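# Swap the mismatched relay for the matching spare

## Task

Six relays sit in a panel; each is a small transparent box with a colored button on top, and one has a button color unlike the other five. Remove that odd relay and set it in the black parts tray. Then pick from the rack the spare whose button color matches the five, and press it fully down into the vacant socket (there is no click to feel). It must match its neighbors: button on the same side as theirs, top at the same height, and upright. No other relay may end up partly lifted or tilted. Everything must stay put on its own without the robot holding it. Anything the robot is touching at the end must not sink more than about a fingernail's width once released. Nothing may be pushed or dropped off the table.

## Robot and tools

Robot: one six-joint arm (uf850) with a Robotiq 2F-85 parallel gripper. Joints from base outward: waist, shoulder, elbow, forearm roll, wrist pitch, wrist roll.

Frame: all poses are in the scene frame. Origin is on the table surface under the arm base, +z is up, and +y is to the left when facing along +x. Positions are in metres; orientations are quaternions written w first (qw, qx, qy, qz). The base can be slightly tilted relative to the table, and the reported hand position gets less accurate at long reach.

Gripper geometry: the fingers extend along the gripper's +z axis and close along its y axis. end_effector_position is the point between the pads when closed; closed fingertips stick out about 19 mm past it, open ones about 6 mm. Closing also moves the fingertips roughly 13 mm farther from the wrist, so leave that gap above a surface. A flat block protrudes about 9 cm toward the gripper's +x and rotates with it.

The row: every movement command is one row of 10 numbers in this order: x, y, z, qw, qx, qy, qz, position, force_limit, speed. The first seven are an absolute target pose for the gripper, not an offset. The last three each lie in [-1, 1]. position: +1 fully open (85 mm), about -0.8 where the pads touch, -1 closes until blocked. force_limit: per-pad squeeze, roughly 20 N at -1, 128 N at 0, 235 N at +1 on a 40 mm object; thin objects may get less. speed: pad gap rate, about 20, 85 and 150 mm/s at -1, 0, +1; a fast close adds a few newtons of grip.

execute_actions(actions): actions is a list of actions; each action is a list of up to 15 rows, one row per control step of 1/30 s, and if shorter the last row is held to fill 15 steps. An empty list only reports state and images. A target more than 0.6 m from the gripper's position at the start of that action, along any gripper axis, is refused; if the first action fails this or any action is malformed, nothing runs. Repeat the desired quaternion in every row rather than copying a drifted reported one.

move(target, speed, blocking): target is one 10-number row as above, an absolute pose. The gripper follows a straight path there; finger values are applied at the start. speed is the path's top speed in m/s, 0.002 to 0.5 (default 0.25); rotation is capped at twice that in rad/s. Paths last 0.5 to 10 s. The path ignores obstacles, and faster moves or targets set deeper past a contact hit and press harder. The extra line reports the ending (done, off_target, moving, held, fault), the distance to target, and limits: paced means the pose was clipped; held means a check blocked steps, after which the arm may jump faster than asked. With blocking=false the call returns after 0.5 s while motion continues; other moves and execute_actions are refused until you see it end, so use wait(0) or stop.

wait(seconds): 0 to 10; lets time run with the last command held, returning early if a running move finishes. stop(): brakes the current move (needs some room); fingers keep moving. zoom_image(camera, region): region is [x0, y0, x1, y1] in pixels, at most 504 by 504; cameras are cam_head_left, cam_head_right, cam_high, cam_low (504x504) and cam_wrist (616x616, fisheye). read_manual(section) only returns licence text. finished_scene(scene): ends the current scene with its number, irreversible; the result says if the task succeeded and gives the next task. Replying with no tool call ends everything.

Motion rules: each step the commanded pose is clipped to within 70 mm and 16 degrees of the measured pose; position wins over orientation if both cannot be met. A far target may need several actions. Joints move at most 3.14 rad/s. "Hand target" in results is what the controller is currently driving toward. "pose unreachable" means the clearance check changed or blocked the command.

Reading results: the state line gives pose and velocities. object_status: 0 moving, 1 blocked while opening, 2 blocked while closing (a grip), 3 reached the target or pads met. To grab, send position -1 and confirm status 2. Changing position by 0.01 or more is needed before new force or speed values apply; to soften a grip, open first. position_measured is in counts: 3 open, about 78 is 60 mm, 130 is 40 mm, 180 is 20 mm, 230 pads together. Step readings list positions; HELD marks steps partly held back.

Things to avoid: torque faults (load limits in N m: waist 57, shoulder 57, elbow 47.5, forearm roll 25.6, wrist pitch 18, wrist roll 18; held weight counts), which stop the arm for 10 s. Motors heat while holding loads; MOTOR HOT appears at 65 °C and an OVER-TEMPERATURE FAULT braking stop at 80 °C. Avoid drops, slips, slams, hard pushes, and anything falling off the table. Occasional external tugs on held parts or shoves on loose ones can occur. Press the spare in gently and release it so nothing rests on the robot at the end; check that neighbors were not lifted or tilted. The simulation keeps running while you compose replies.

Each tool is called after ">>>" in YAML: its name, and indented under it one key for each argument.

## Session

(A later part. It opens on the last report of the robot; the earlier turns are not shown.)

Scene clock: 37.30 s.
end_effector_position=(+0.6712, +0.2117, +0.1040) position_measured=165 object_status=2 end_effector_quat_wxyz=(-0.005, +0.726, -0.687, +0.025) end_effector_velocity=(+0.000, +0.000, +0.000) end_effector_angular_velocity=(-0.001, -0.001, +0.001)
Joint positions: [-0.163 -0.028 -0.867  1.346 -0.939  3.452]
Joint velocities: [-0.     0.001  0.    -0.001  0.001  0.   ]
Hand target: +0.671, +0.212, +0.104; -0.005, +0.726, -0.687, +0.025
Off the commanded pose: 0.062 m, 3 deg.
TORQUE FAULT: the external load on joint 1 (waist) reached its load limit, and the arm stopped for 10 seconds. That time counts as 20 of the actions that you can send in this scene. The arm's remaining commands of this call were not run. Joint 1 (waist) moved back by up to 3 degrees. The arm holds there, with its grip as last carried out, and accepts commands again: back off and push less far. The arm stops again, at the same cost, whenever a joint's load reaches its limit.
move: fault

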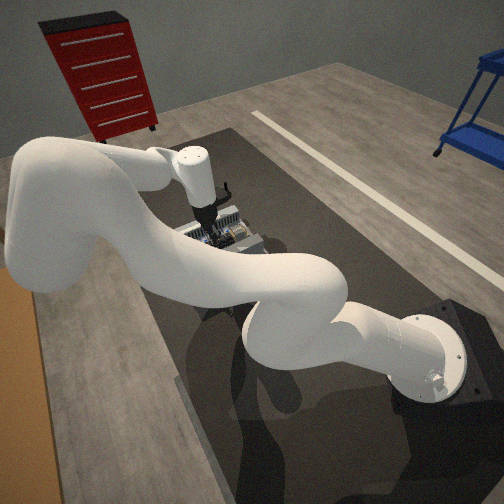

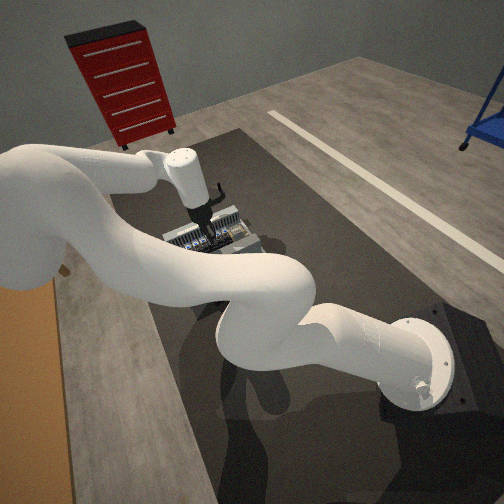

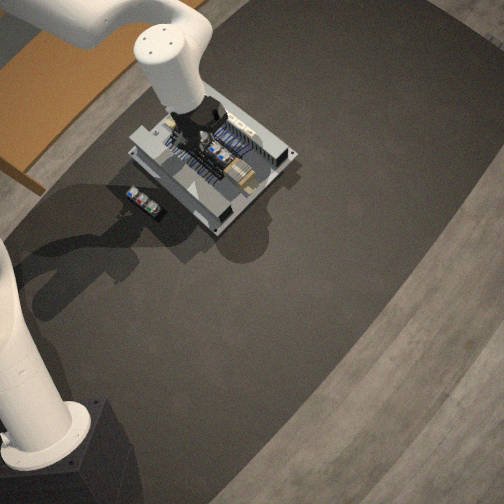

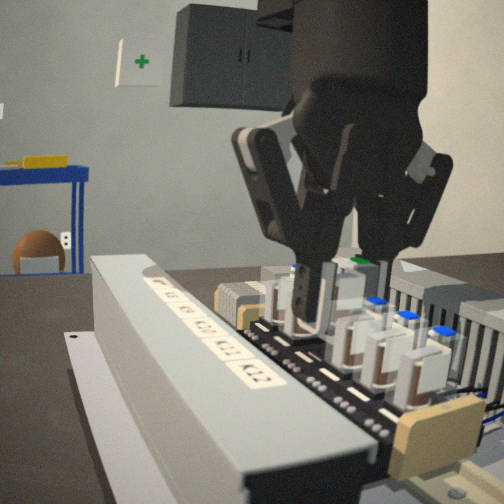

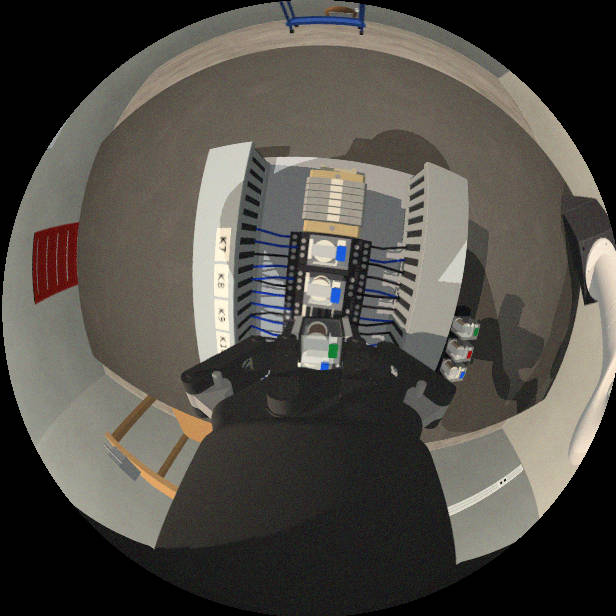

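>>> move:
  target: [0.671,0.2117,0.16,0,0.7343,-0.6788,0,-1,-0.3,-0.5]
  speed: 0.04

>>> move:
  target: [0.45,0.1,0.16,0,0.7343,-0.6788,0,-1,-0.3,-0.5]

Scene clock: 44.00 s.
end_effector_position=(+0.6709, +0.2117, +0.1598) position_measured=165 object_status=2 end_effector_quat_wxyz=(+0.000, +0.734, -0.679, +0.000) end_effector_velocity=(-0.001, -0.000, +0.001) end_effector_angular_velocity=(+0.001, +0.003, +0.000)
Joint positions: [-0.277  0.001 -0.909  1.212 -1.084  3.497]
Joint velocities: [-0.003 -0.001 -0.001 -0.004 -0.004  0.001]
Hand target: +0.671, +0.212, +0.160; +0.000, +0.734, -0.679, +0.000
Off the commanded pose: 0.000 m, 0 deg.
move: done

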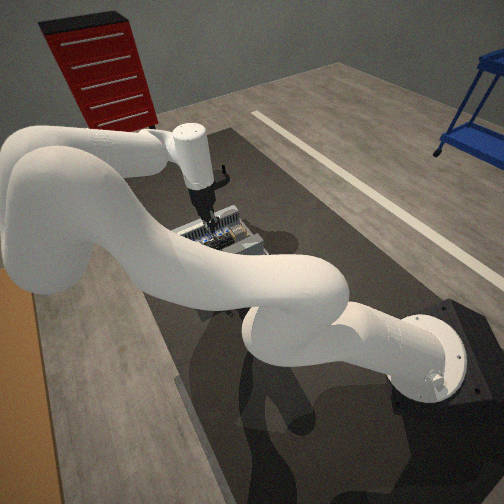

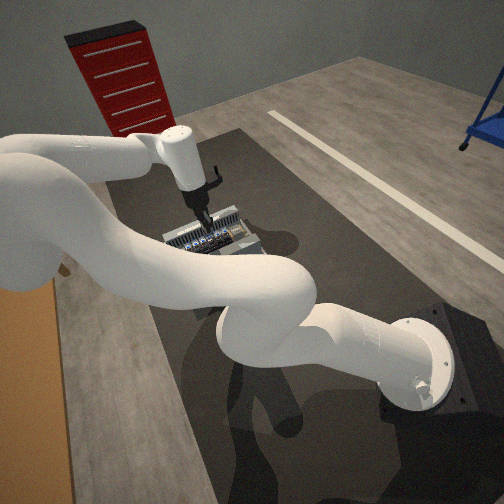

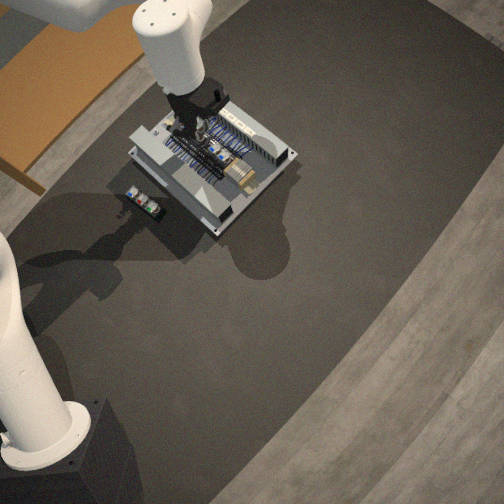

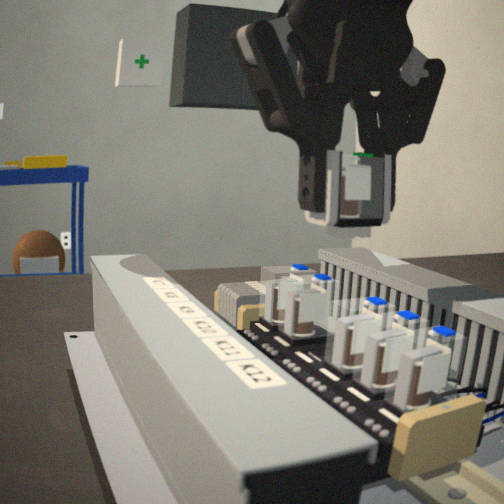

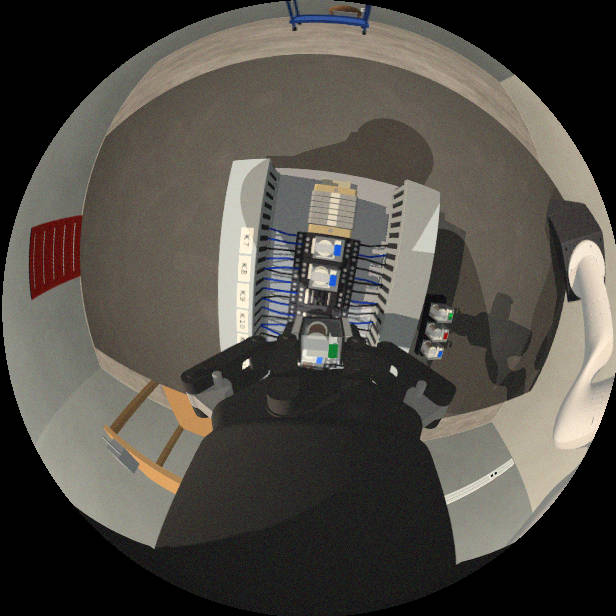

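Scene clock: 45.50 s.
end_effector_position=(+0.4502, +0.0983, +0.1597) position_measured=165 object_status=2 end_effector_quat_wxyz=(+0.002, +0.735, -0.679, +0.000) end_effector_velocity=(-0.002, -0.001, -0.000) end_effector_angular_velocity=(+0.001, +0.000, -0.002)
Joint positions: [-0.577  0.004 -0.411  1.246 -1.092  2.903]
Joint velocities: [-0.004 -0.003  0.003 -0.001 -0.001 -0.005]
Hand target: +0.450, +0.098, +0.160; +0.002, +0.734, -0.679, +0.000
Off the commanded pose: 0.002 m, 0 deg.
move: done

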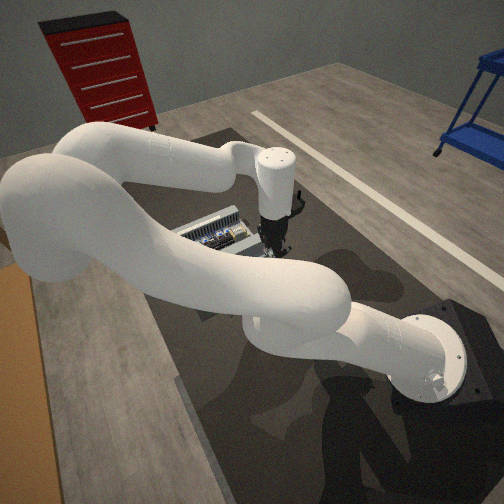

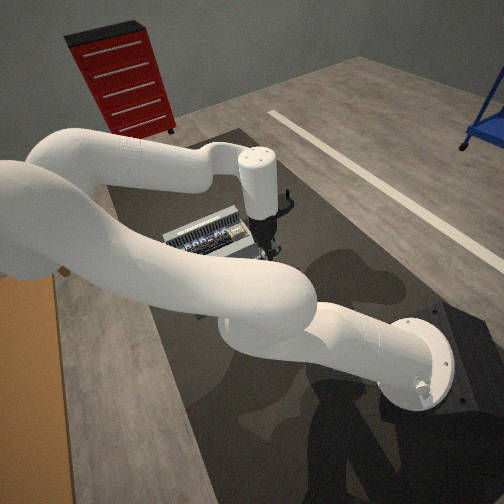

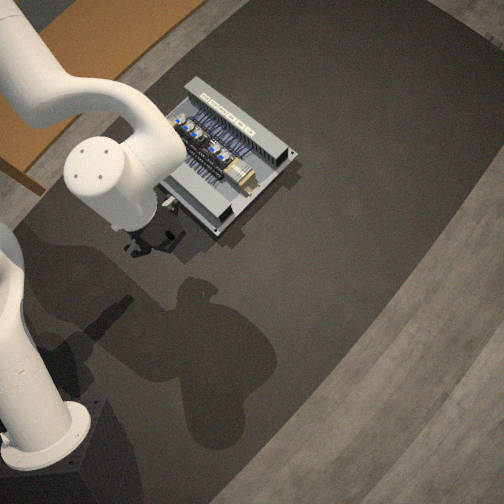

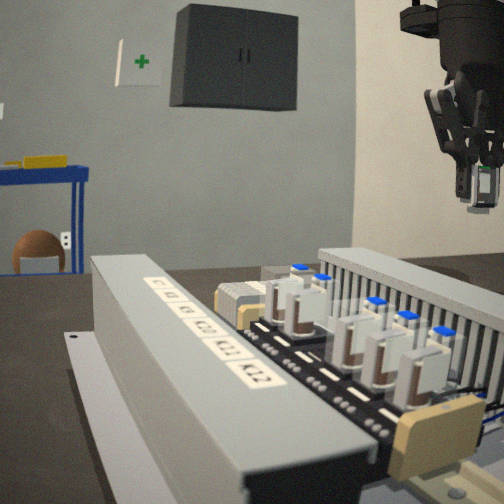

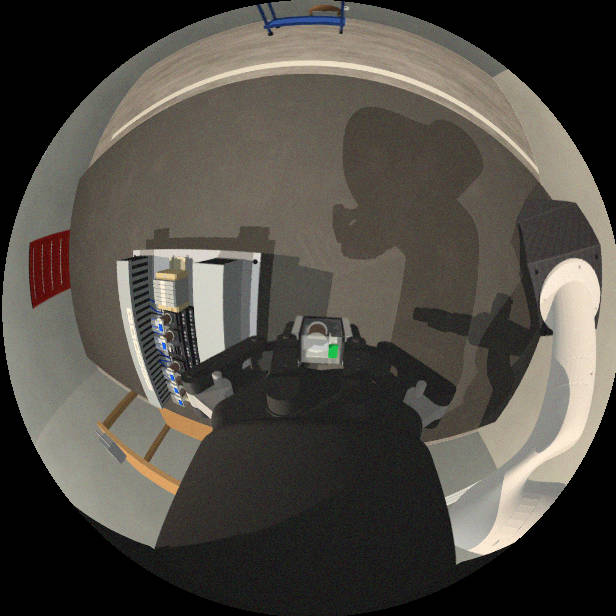

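>>> move:
  target: [0.44,0.1,0.028,0,0.7343,-0.6788,0,-1,-0.3,-0.5]
  speed: 0.08

>>> move:
  target: [0.44,0.1,0.028,0,0.7343,-0.6788,0,0.1,-0.3,0]

>>> move:
  target: [0.44,0.1,0.14,0,0.7343,-0.6788,0,0.1,-0.3,0]
  speed: 0.2

>>> move:
  target: [0.578,0.205,0.13,0,0.7071,-0.7071,0,0.4,-0.3,0]

Scene clock: 50.53 s.
end_effector_position=(+0.4403, +0.1001, +0.0279) position_measured=165 object_status=2 end_effector_quat_wxyz=(-0.000, +0.734, -0.679, -0.000) end_effector_velocity=(-0.001, -0.000, -0.002) end_effector_angular_velocity=(-0.000, +0.001, -0.001)
Joint positions: [-0.222 -0.228 -0.399  1.728 -0.974  2.636]
Joint velocities: [ 0.004 -0.004 -0.001  0.005  0.001 -0.003]
Hand target: +0.440, +0.100, +0.028; -0.000, +0.734, -0.679, -0.000
Off the commanded pose: 0.000 m, 0 deg.
move: done

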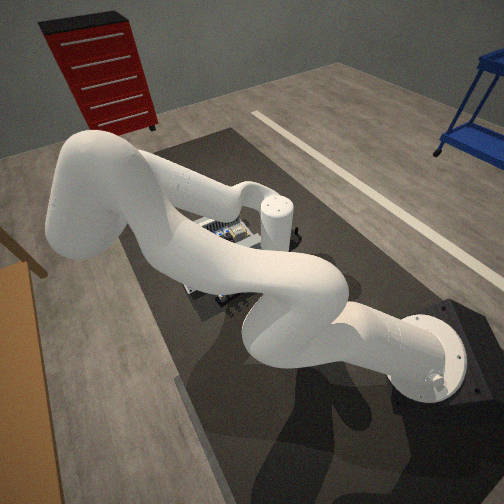

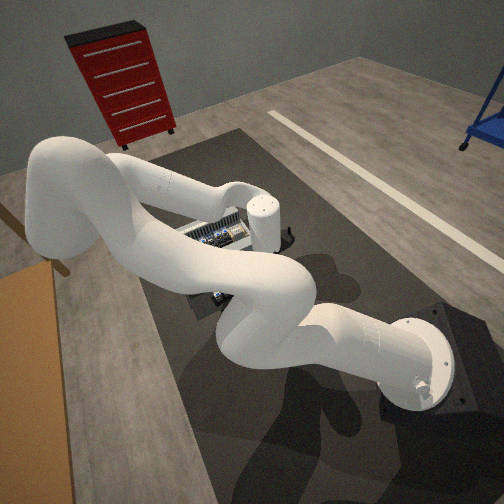

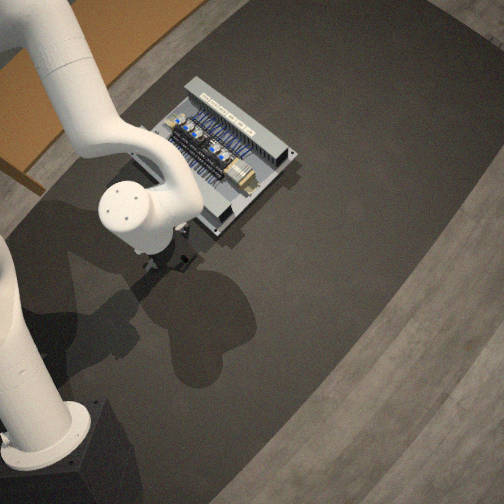

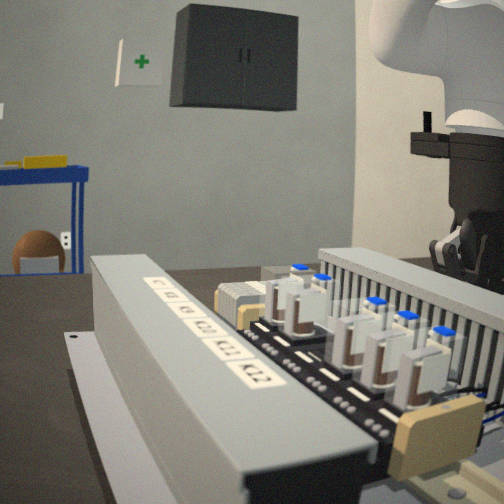

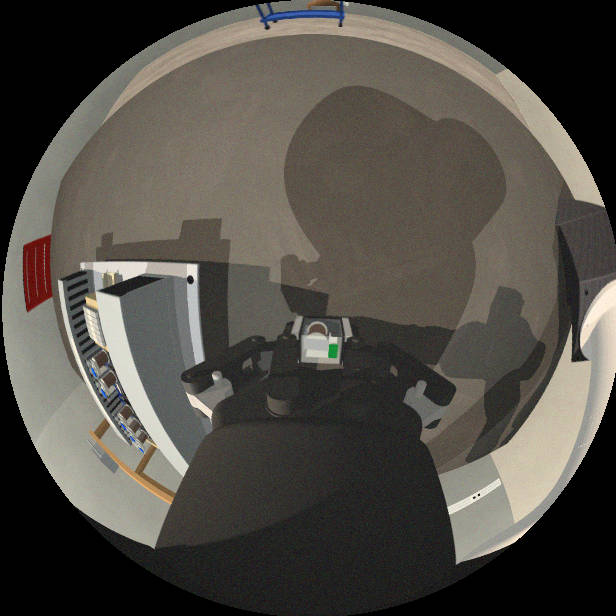

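Scene clock: 51.23 s.
end_effector_position=(+0.4400, +0.1000, +0.0280) position_measured=117 object_status=3 end_effector_quat_wxyz=(-0.000, +0.734, -0.679, -0.000) end_effector_velocity=(+0.000, +0.000, -0.000) end_effector_angular_velocity=(-0.000, +0.000, +0.000)
Joint positions: [-0.222 -0.227 -0.398  1.729 -0.973  2.635]
Joint velocities: [ 0.001  0.    -0.     0.     0.001  0.001]
Hand target: +0.440, +0.100, +0.028; +0.000, +0.734, -0.679, -0.000
Off the commanded pose: 0.000 m, 0 deg.
move: done

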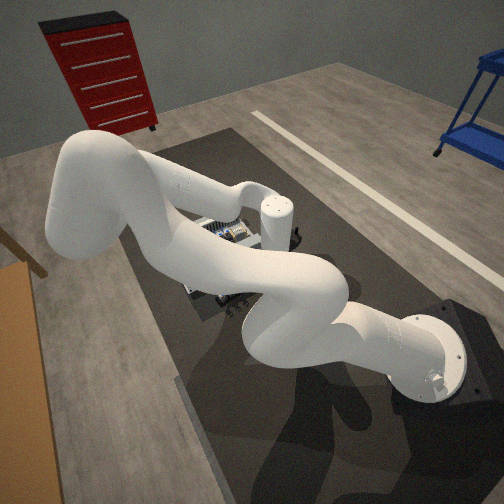

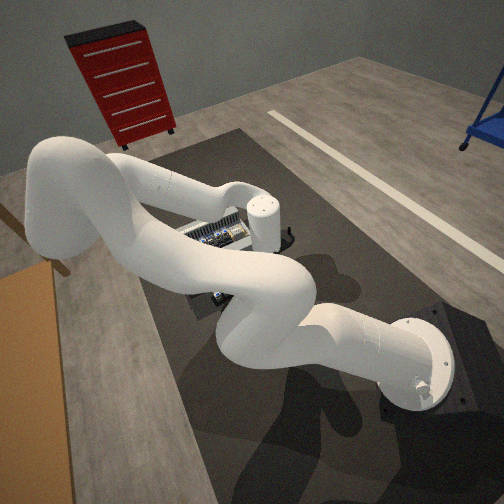

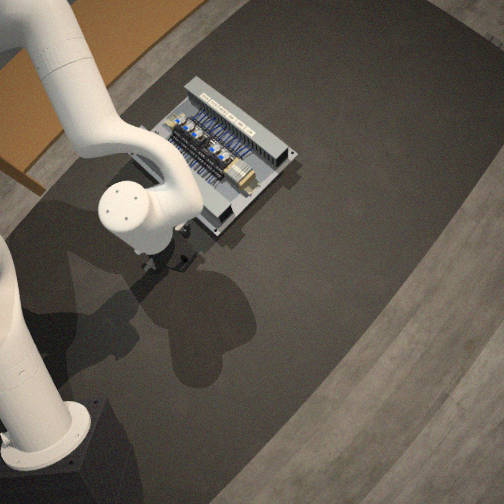

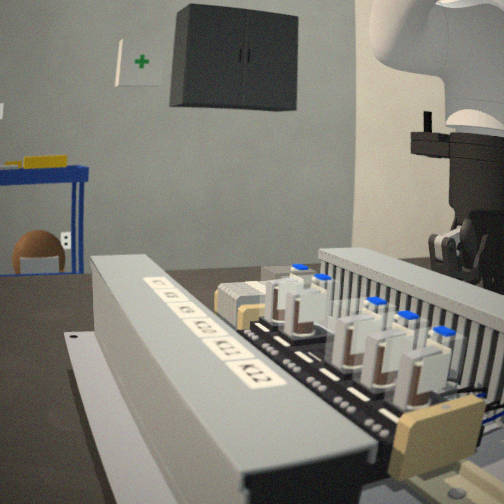

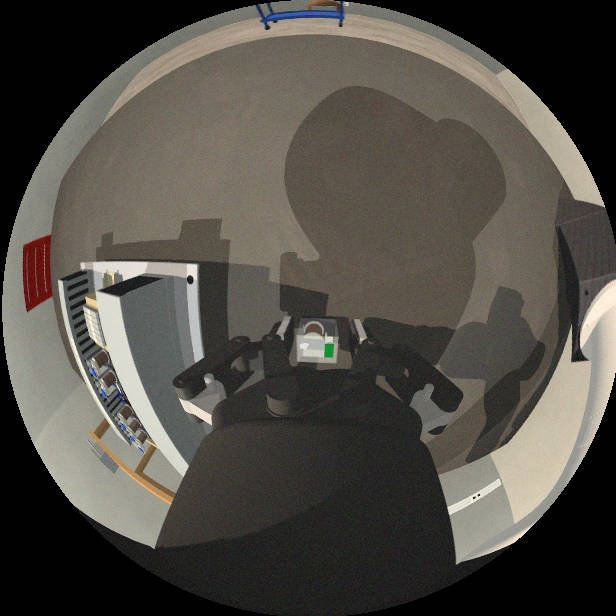

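Scene clock: 52.33 s.
end_effector_position=(+0.4397, +0.0999, +0.1400) position_measured=117 object_status=3 end_effector_quat_wxyz=(+0.000, +0.734, -0.679, +0.000) end_effector_velocity=(+0.001, +0.000, +0.002) end_effector_angular_velocity=(-0.001, -0.001, +0.002)
Joint positions: [-0.535 -0.014 -0.378  1.311 -1.065  2.853]
Joint velocities: [-0.004  0.003 -0.001 -0.005 -0.002  0.002]
Hand target: +0.440, +0.100, +0.140; +0.000, +0.734, -0.679, +0.000
Off the commanded pose: 0.000 m, 0 deg.
move: done

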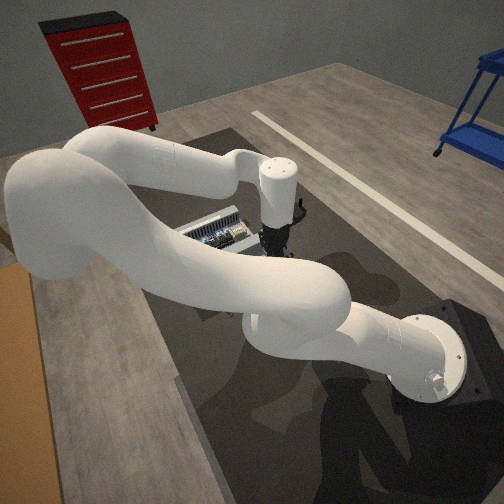

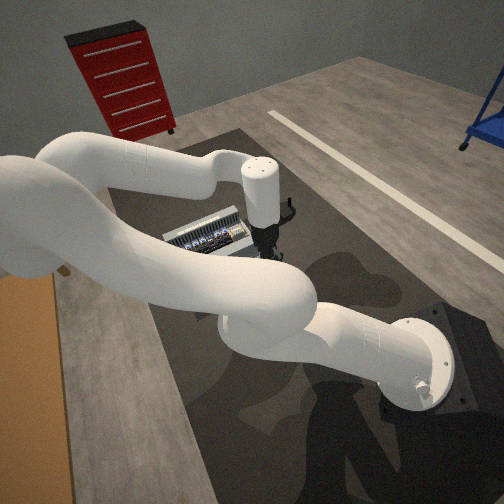

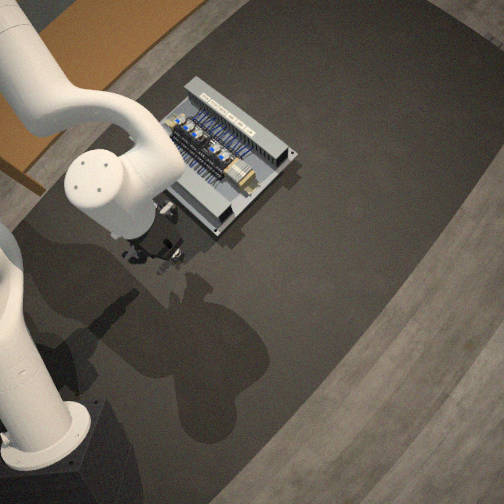

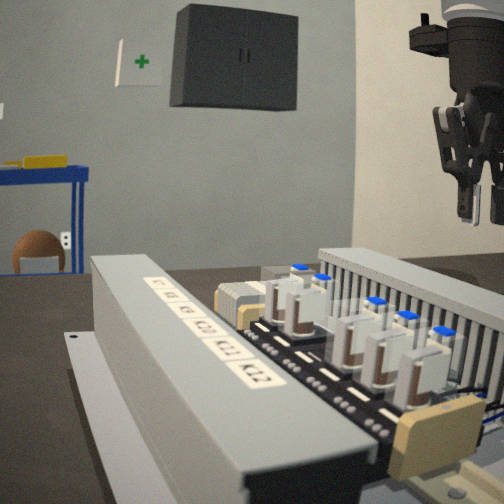

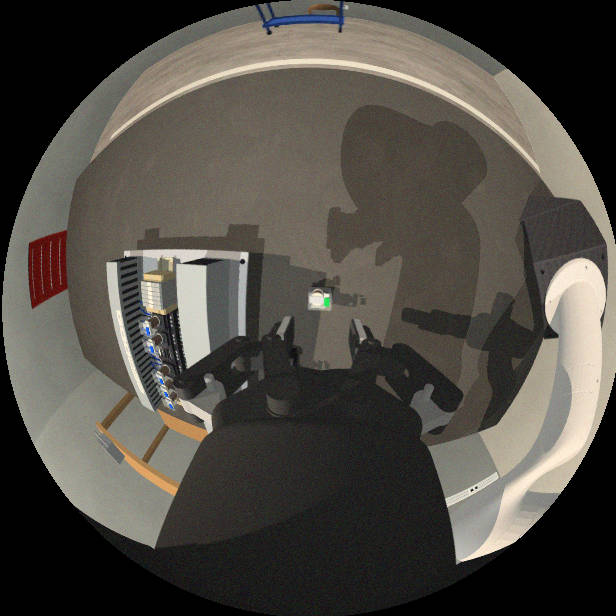

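Scene clock: 53.50 s.
end_effector_position=(+0.5778, +0.2061, +0.1302) position_measured=78 object_status=3 end_effector_quat_wxyz=(-0.002, +0.707, -0.707, -0.000) end_effector_velocity=(+0.002, +0.002, -0.000) end_effector_angular_velocity=(-0.001, +0.002, +0.002)
Joint positions: [-0.254  0.116 -0.64   1.311 -1.022  3.412]
Joint velocities: [ 0.004 -0.    -0.007 -0.003  0.002  0.007]
Hand target: +0.578, +0.206, +0.130; -0.002, +0.707, -0.707, -0.000
Off the commanded pose: 0.001 m, 0 deg.
move: done

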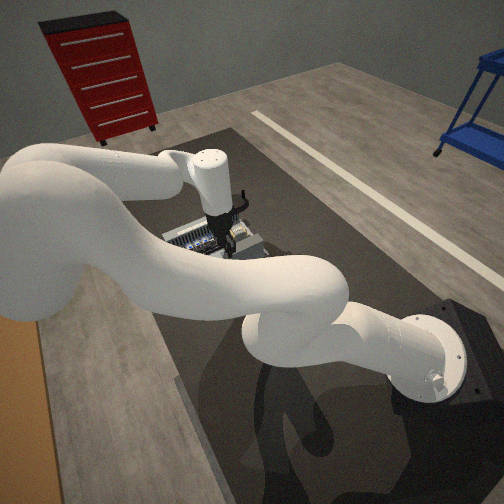

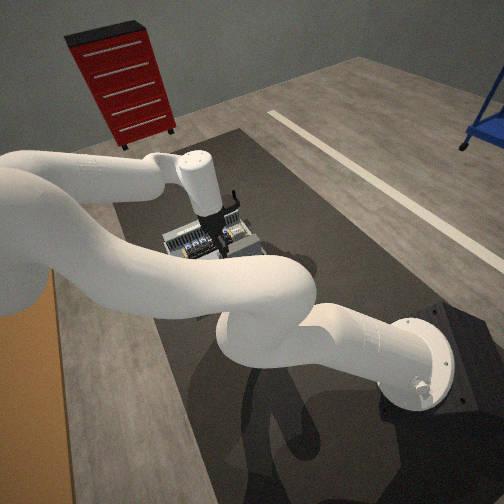

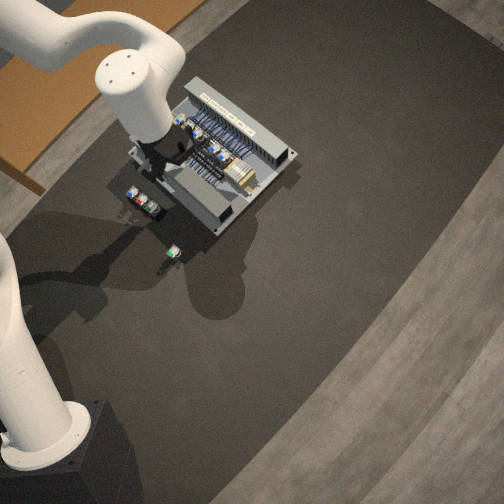

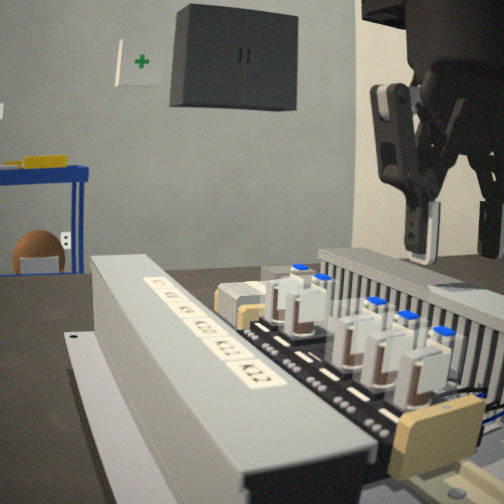

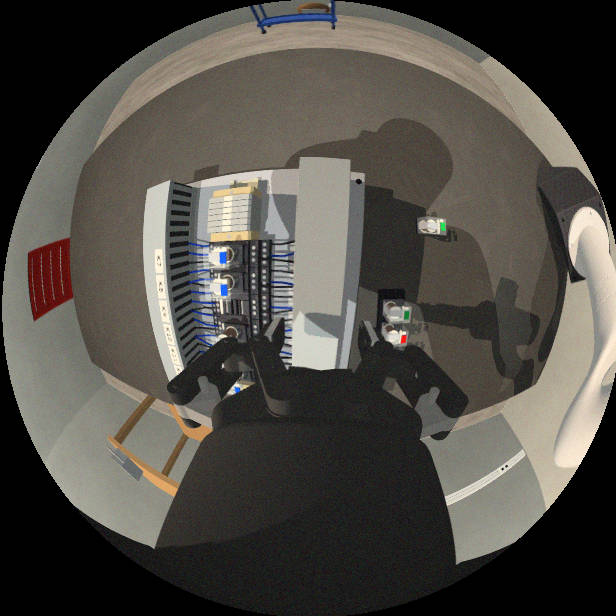

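Duct top is about 0.10.

>>> move:
  target: [0.582,0.205,0.082,0,0.7071,-0.7071,0,0.4,-0.3,0]
  speed: 0.05

>>> move:
  target: [0.582,0.205,0.082,0,0.7071,-0.7071,0,-1,0.7,-0.5]

>>> move:
  target: [0.582,0.205,0.105,0,0.7071,-0.7071,0,-1,0.7,-0.5]
  speed: 0.03

Scene clock: 57.80 s.
end_effector_position=(+0.5821, +0.2050, +0.0821) position_measured=78 object_status=3 end_effector_quat_wxyz=(-0.000, +0.707, -0.707, -0.000) end_effector_velocity=(+0.000, +0.000, -0.001) end_effector_angular_velocity=(-0.000, +0.001, +0.002)
Joint positions: [-0.146  0.038 -0.653  1.422 -0.938  3.354]
Joint velocities: [ 0.002 -0.001 -0.001  0.001  0.002 -0.002]
Hand target: +0.582, +0.205, +0.082; -0.000, +0.707, -0.707, -0.000
Off the commanded pose: 0.000 m, 0 deg.
move: done

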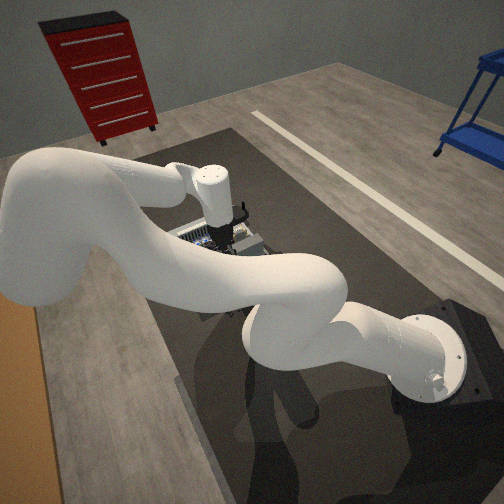

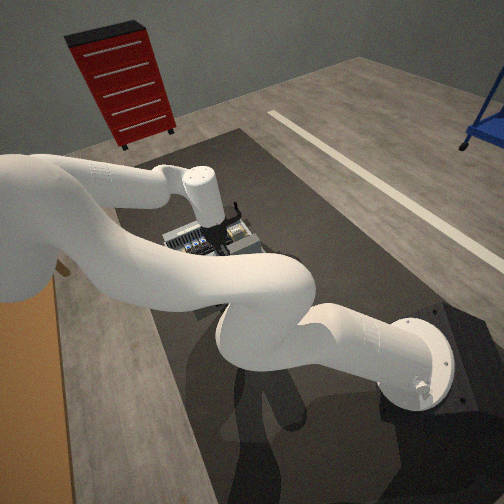

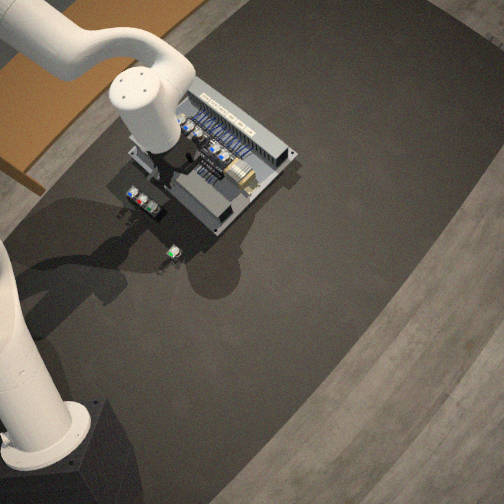

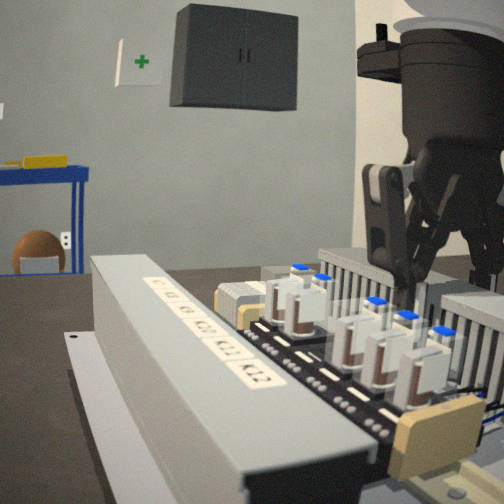

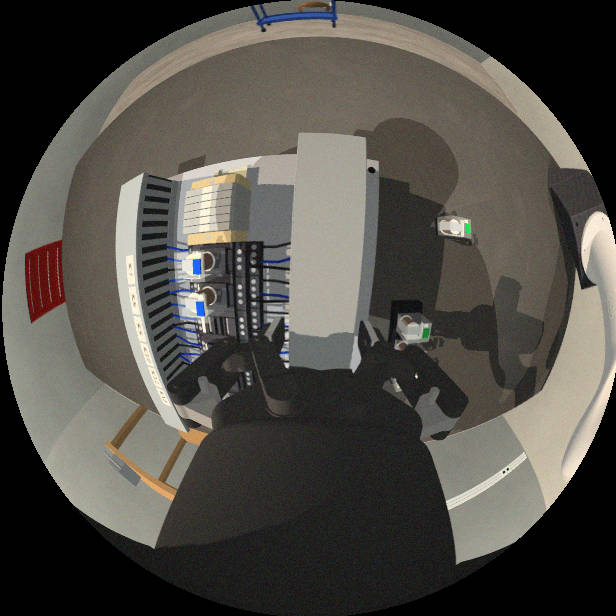

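Scene clock: 58.53 s.
end_effector_position=(+0.5826, +0.2049, +0.0824) position_measured=133 object_status=0 end_effector_quat_wxyz=(-0.000, +0.707, -0.707, +0.001) end_effector_velocity=(-0.001, +0.000, -0.001) end_effector_angular_velocity=(+0.001, +0.002, +0.002)
Joint positions: [-0.147  0.039 -0.653  1.423 -0.937  3.354]
Joint velocities: [ 0.002 -0.001  0.    -0.     0.    -0.001]
Hand target: +0.582, +0.205, +0.082; +0.000, +0.707, -0.707, -0.000
Off the commanded pose: 0.001 m, 0 deg.
move: done

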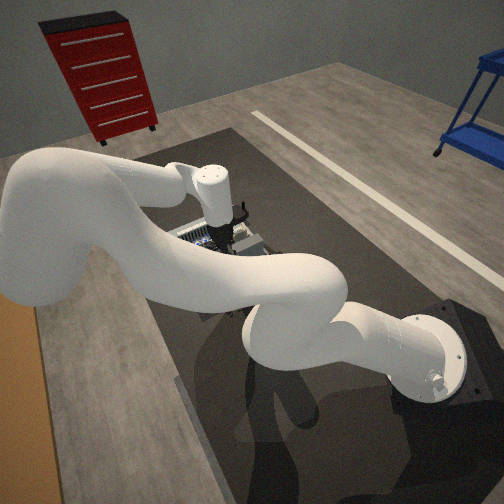

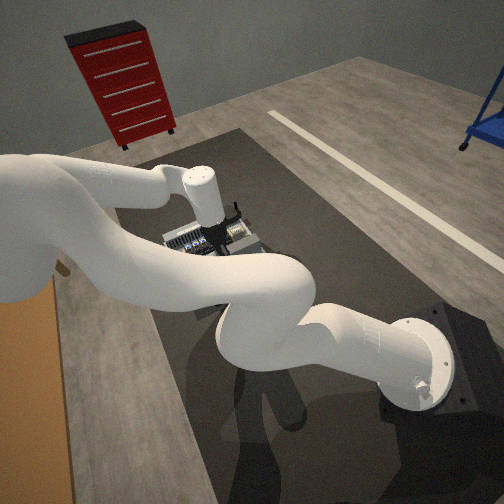

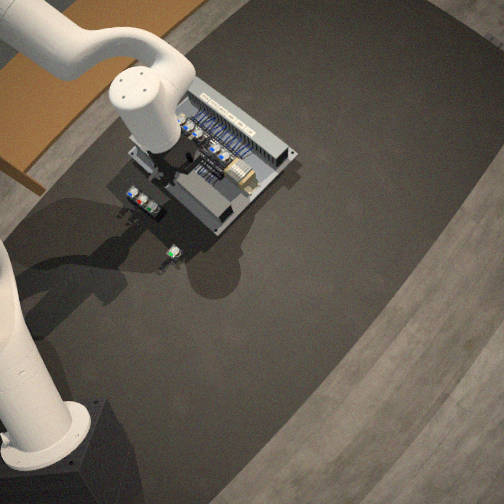

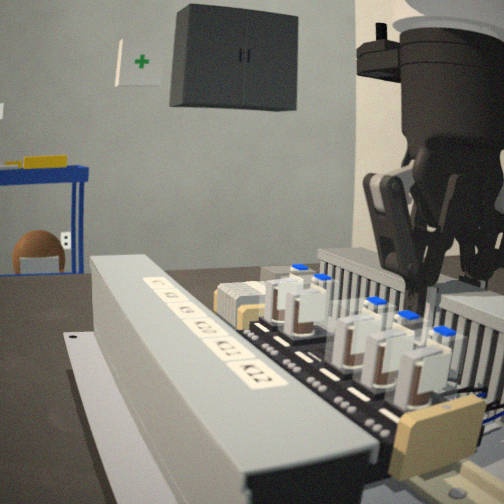

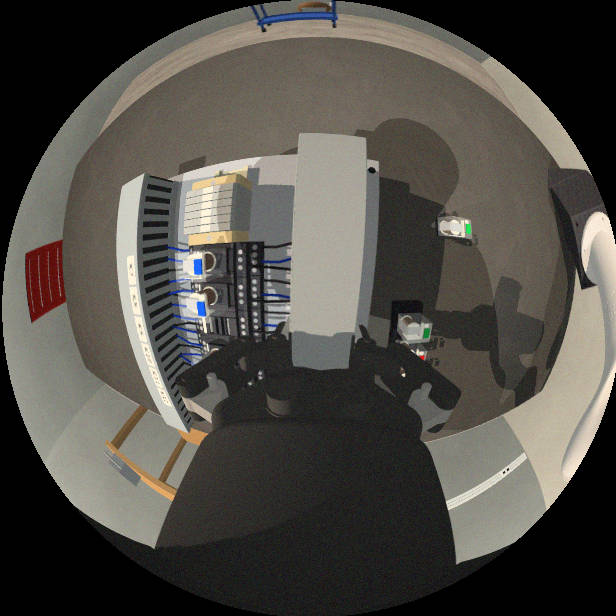

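Scene clock: 59.57 s.
end_effector_position=(+0.5819, +0.2050, +0.1049) position_measured=134 object_status=2 end_effector_quat_wxyz=(+0.000, +0.707, -0.707, -0.000) end_effector_velocity=(-0.001, +0.000, +0.001) end_effector_angular_velocity=(+0.002, +0.001, -0.000)
Joint positions: [-0.196  0.073 -0.651  1.365 -0.975  3.386]
Joint velocities: [-0.002  0.002  0.001 -0.003 -0.003  0.002]
Hand target: +0.582, +0.205, +0.105; +0.000, +0.707, -0.707, +0.000
Off the commanded pose: 0.000 m, 0 deg.
move: done

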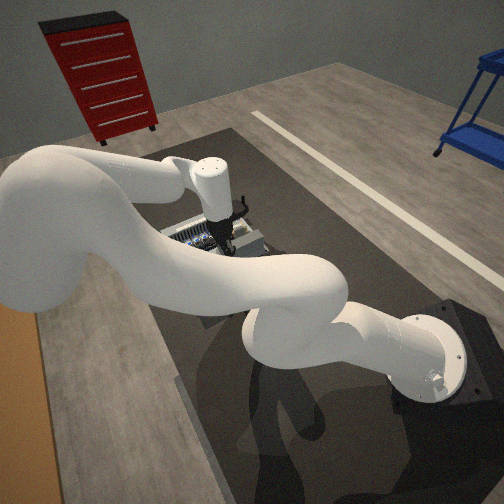

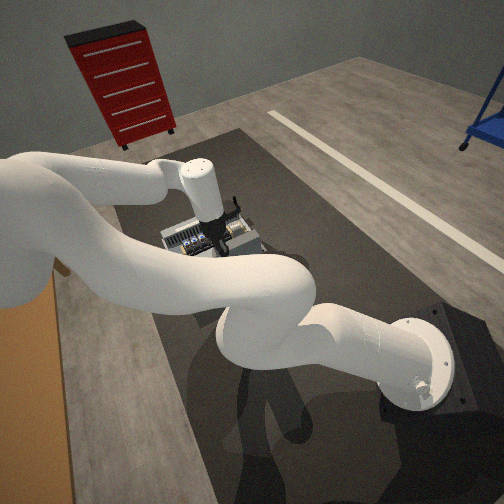

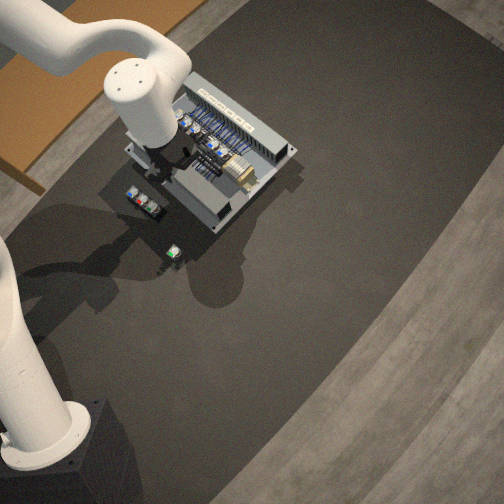

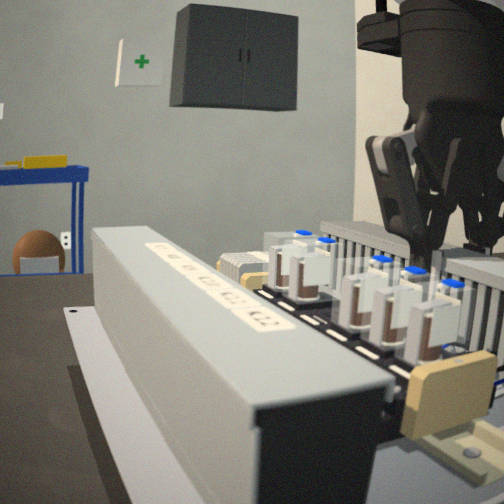

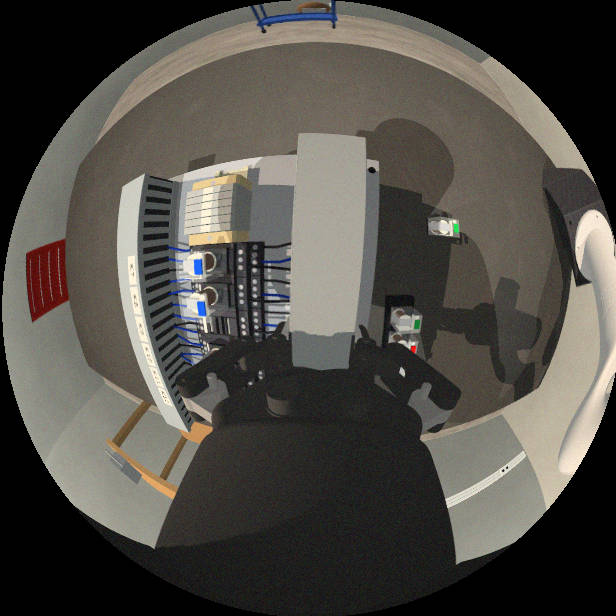

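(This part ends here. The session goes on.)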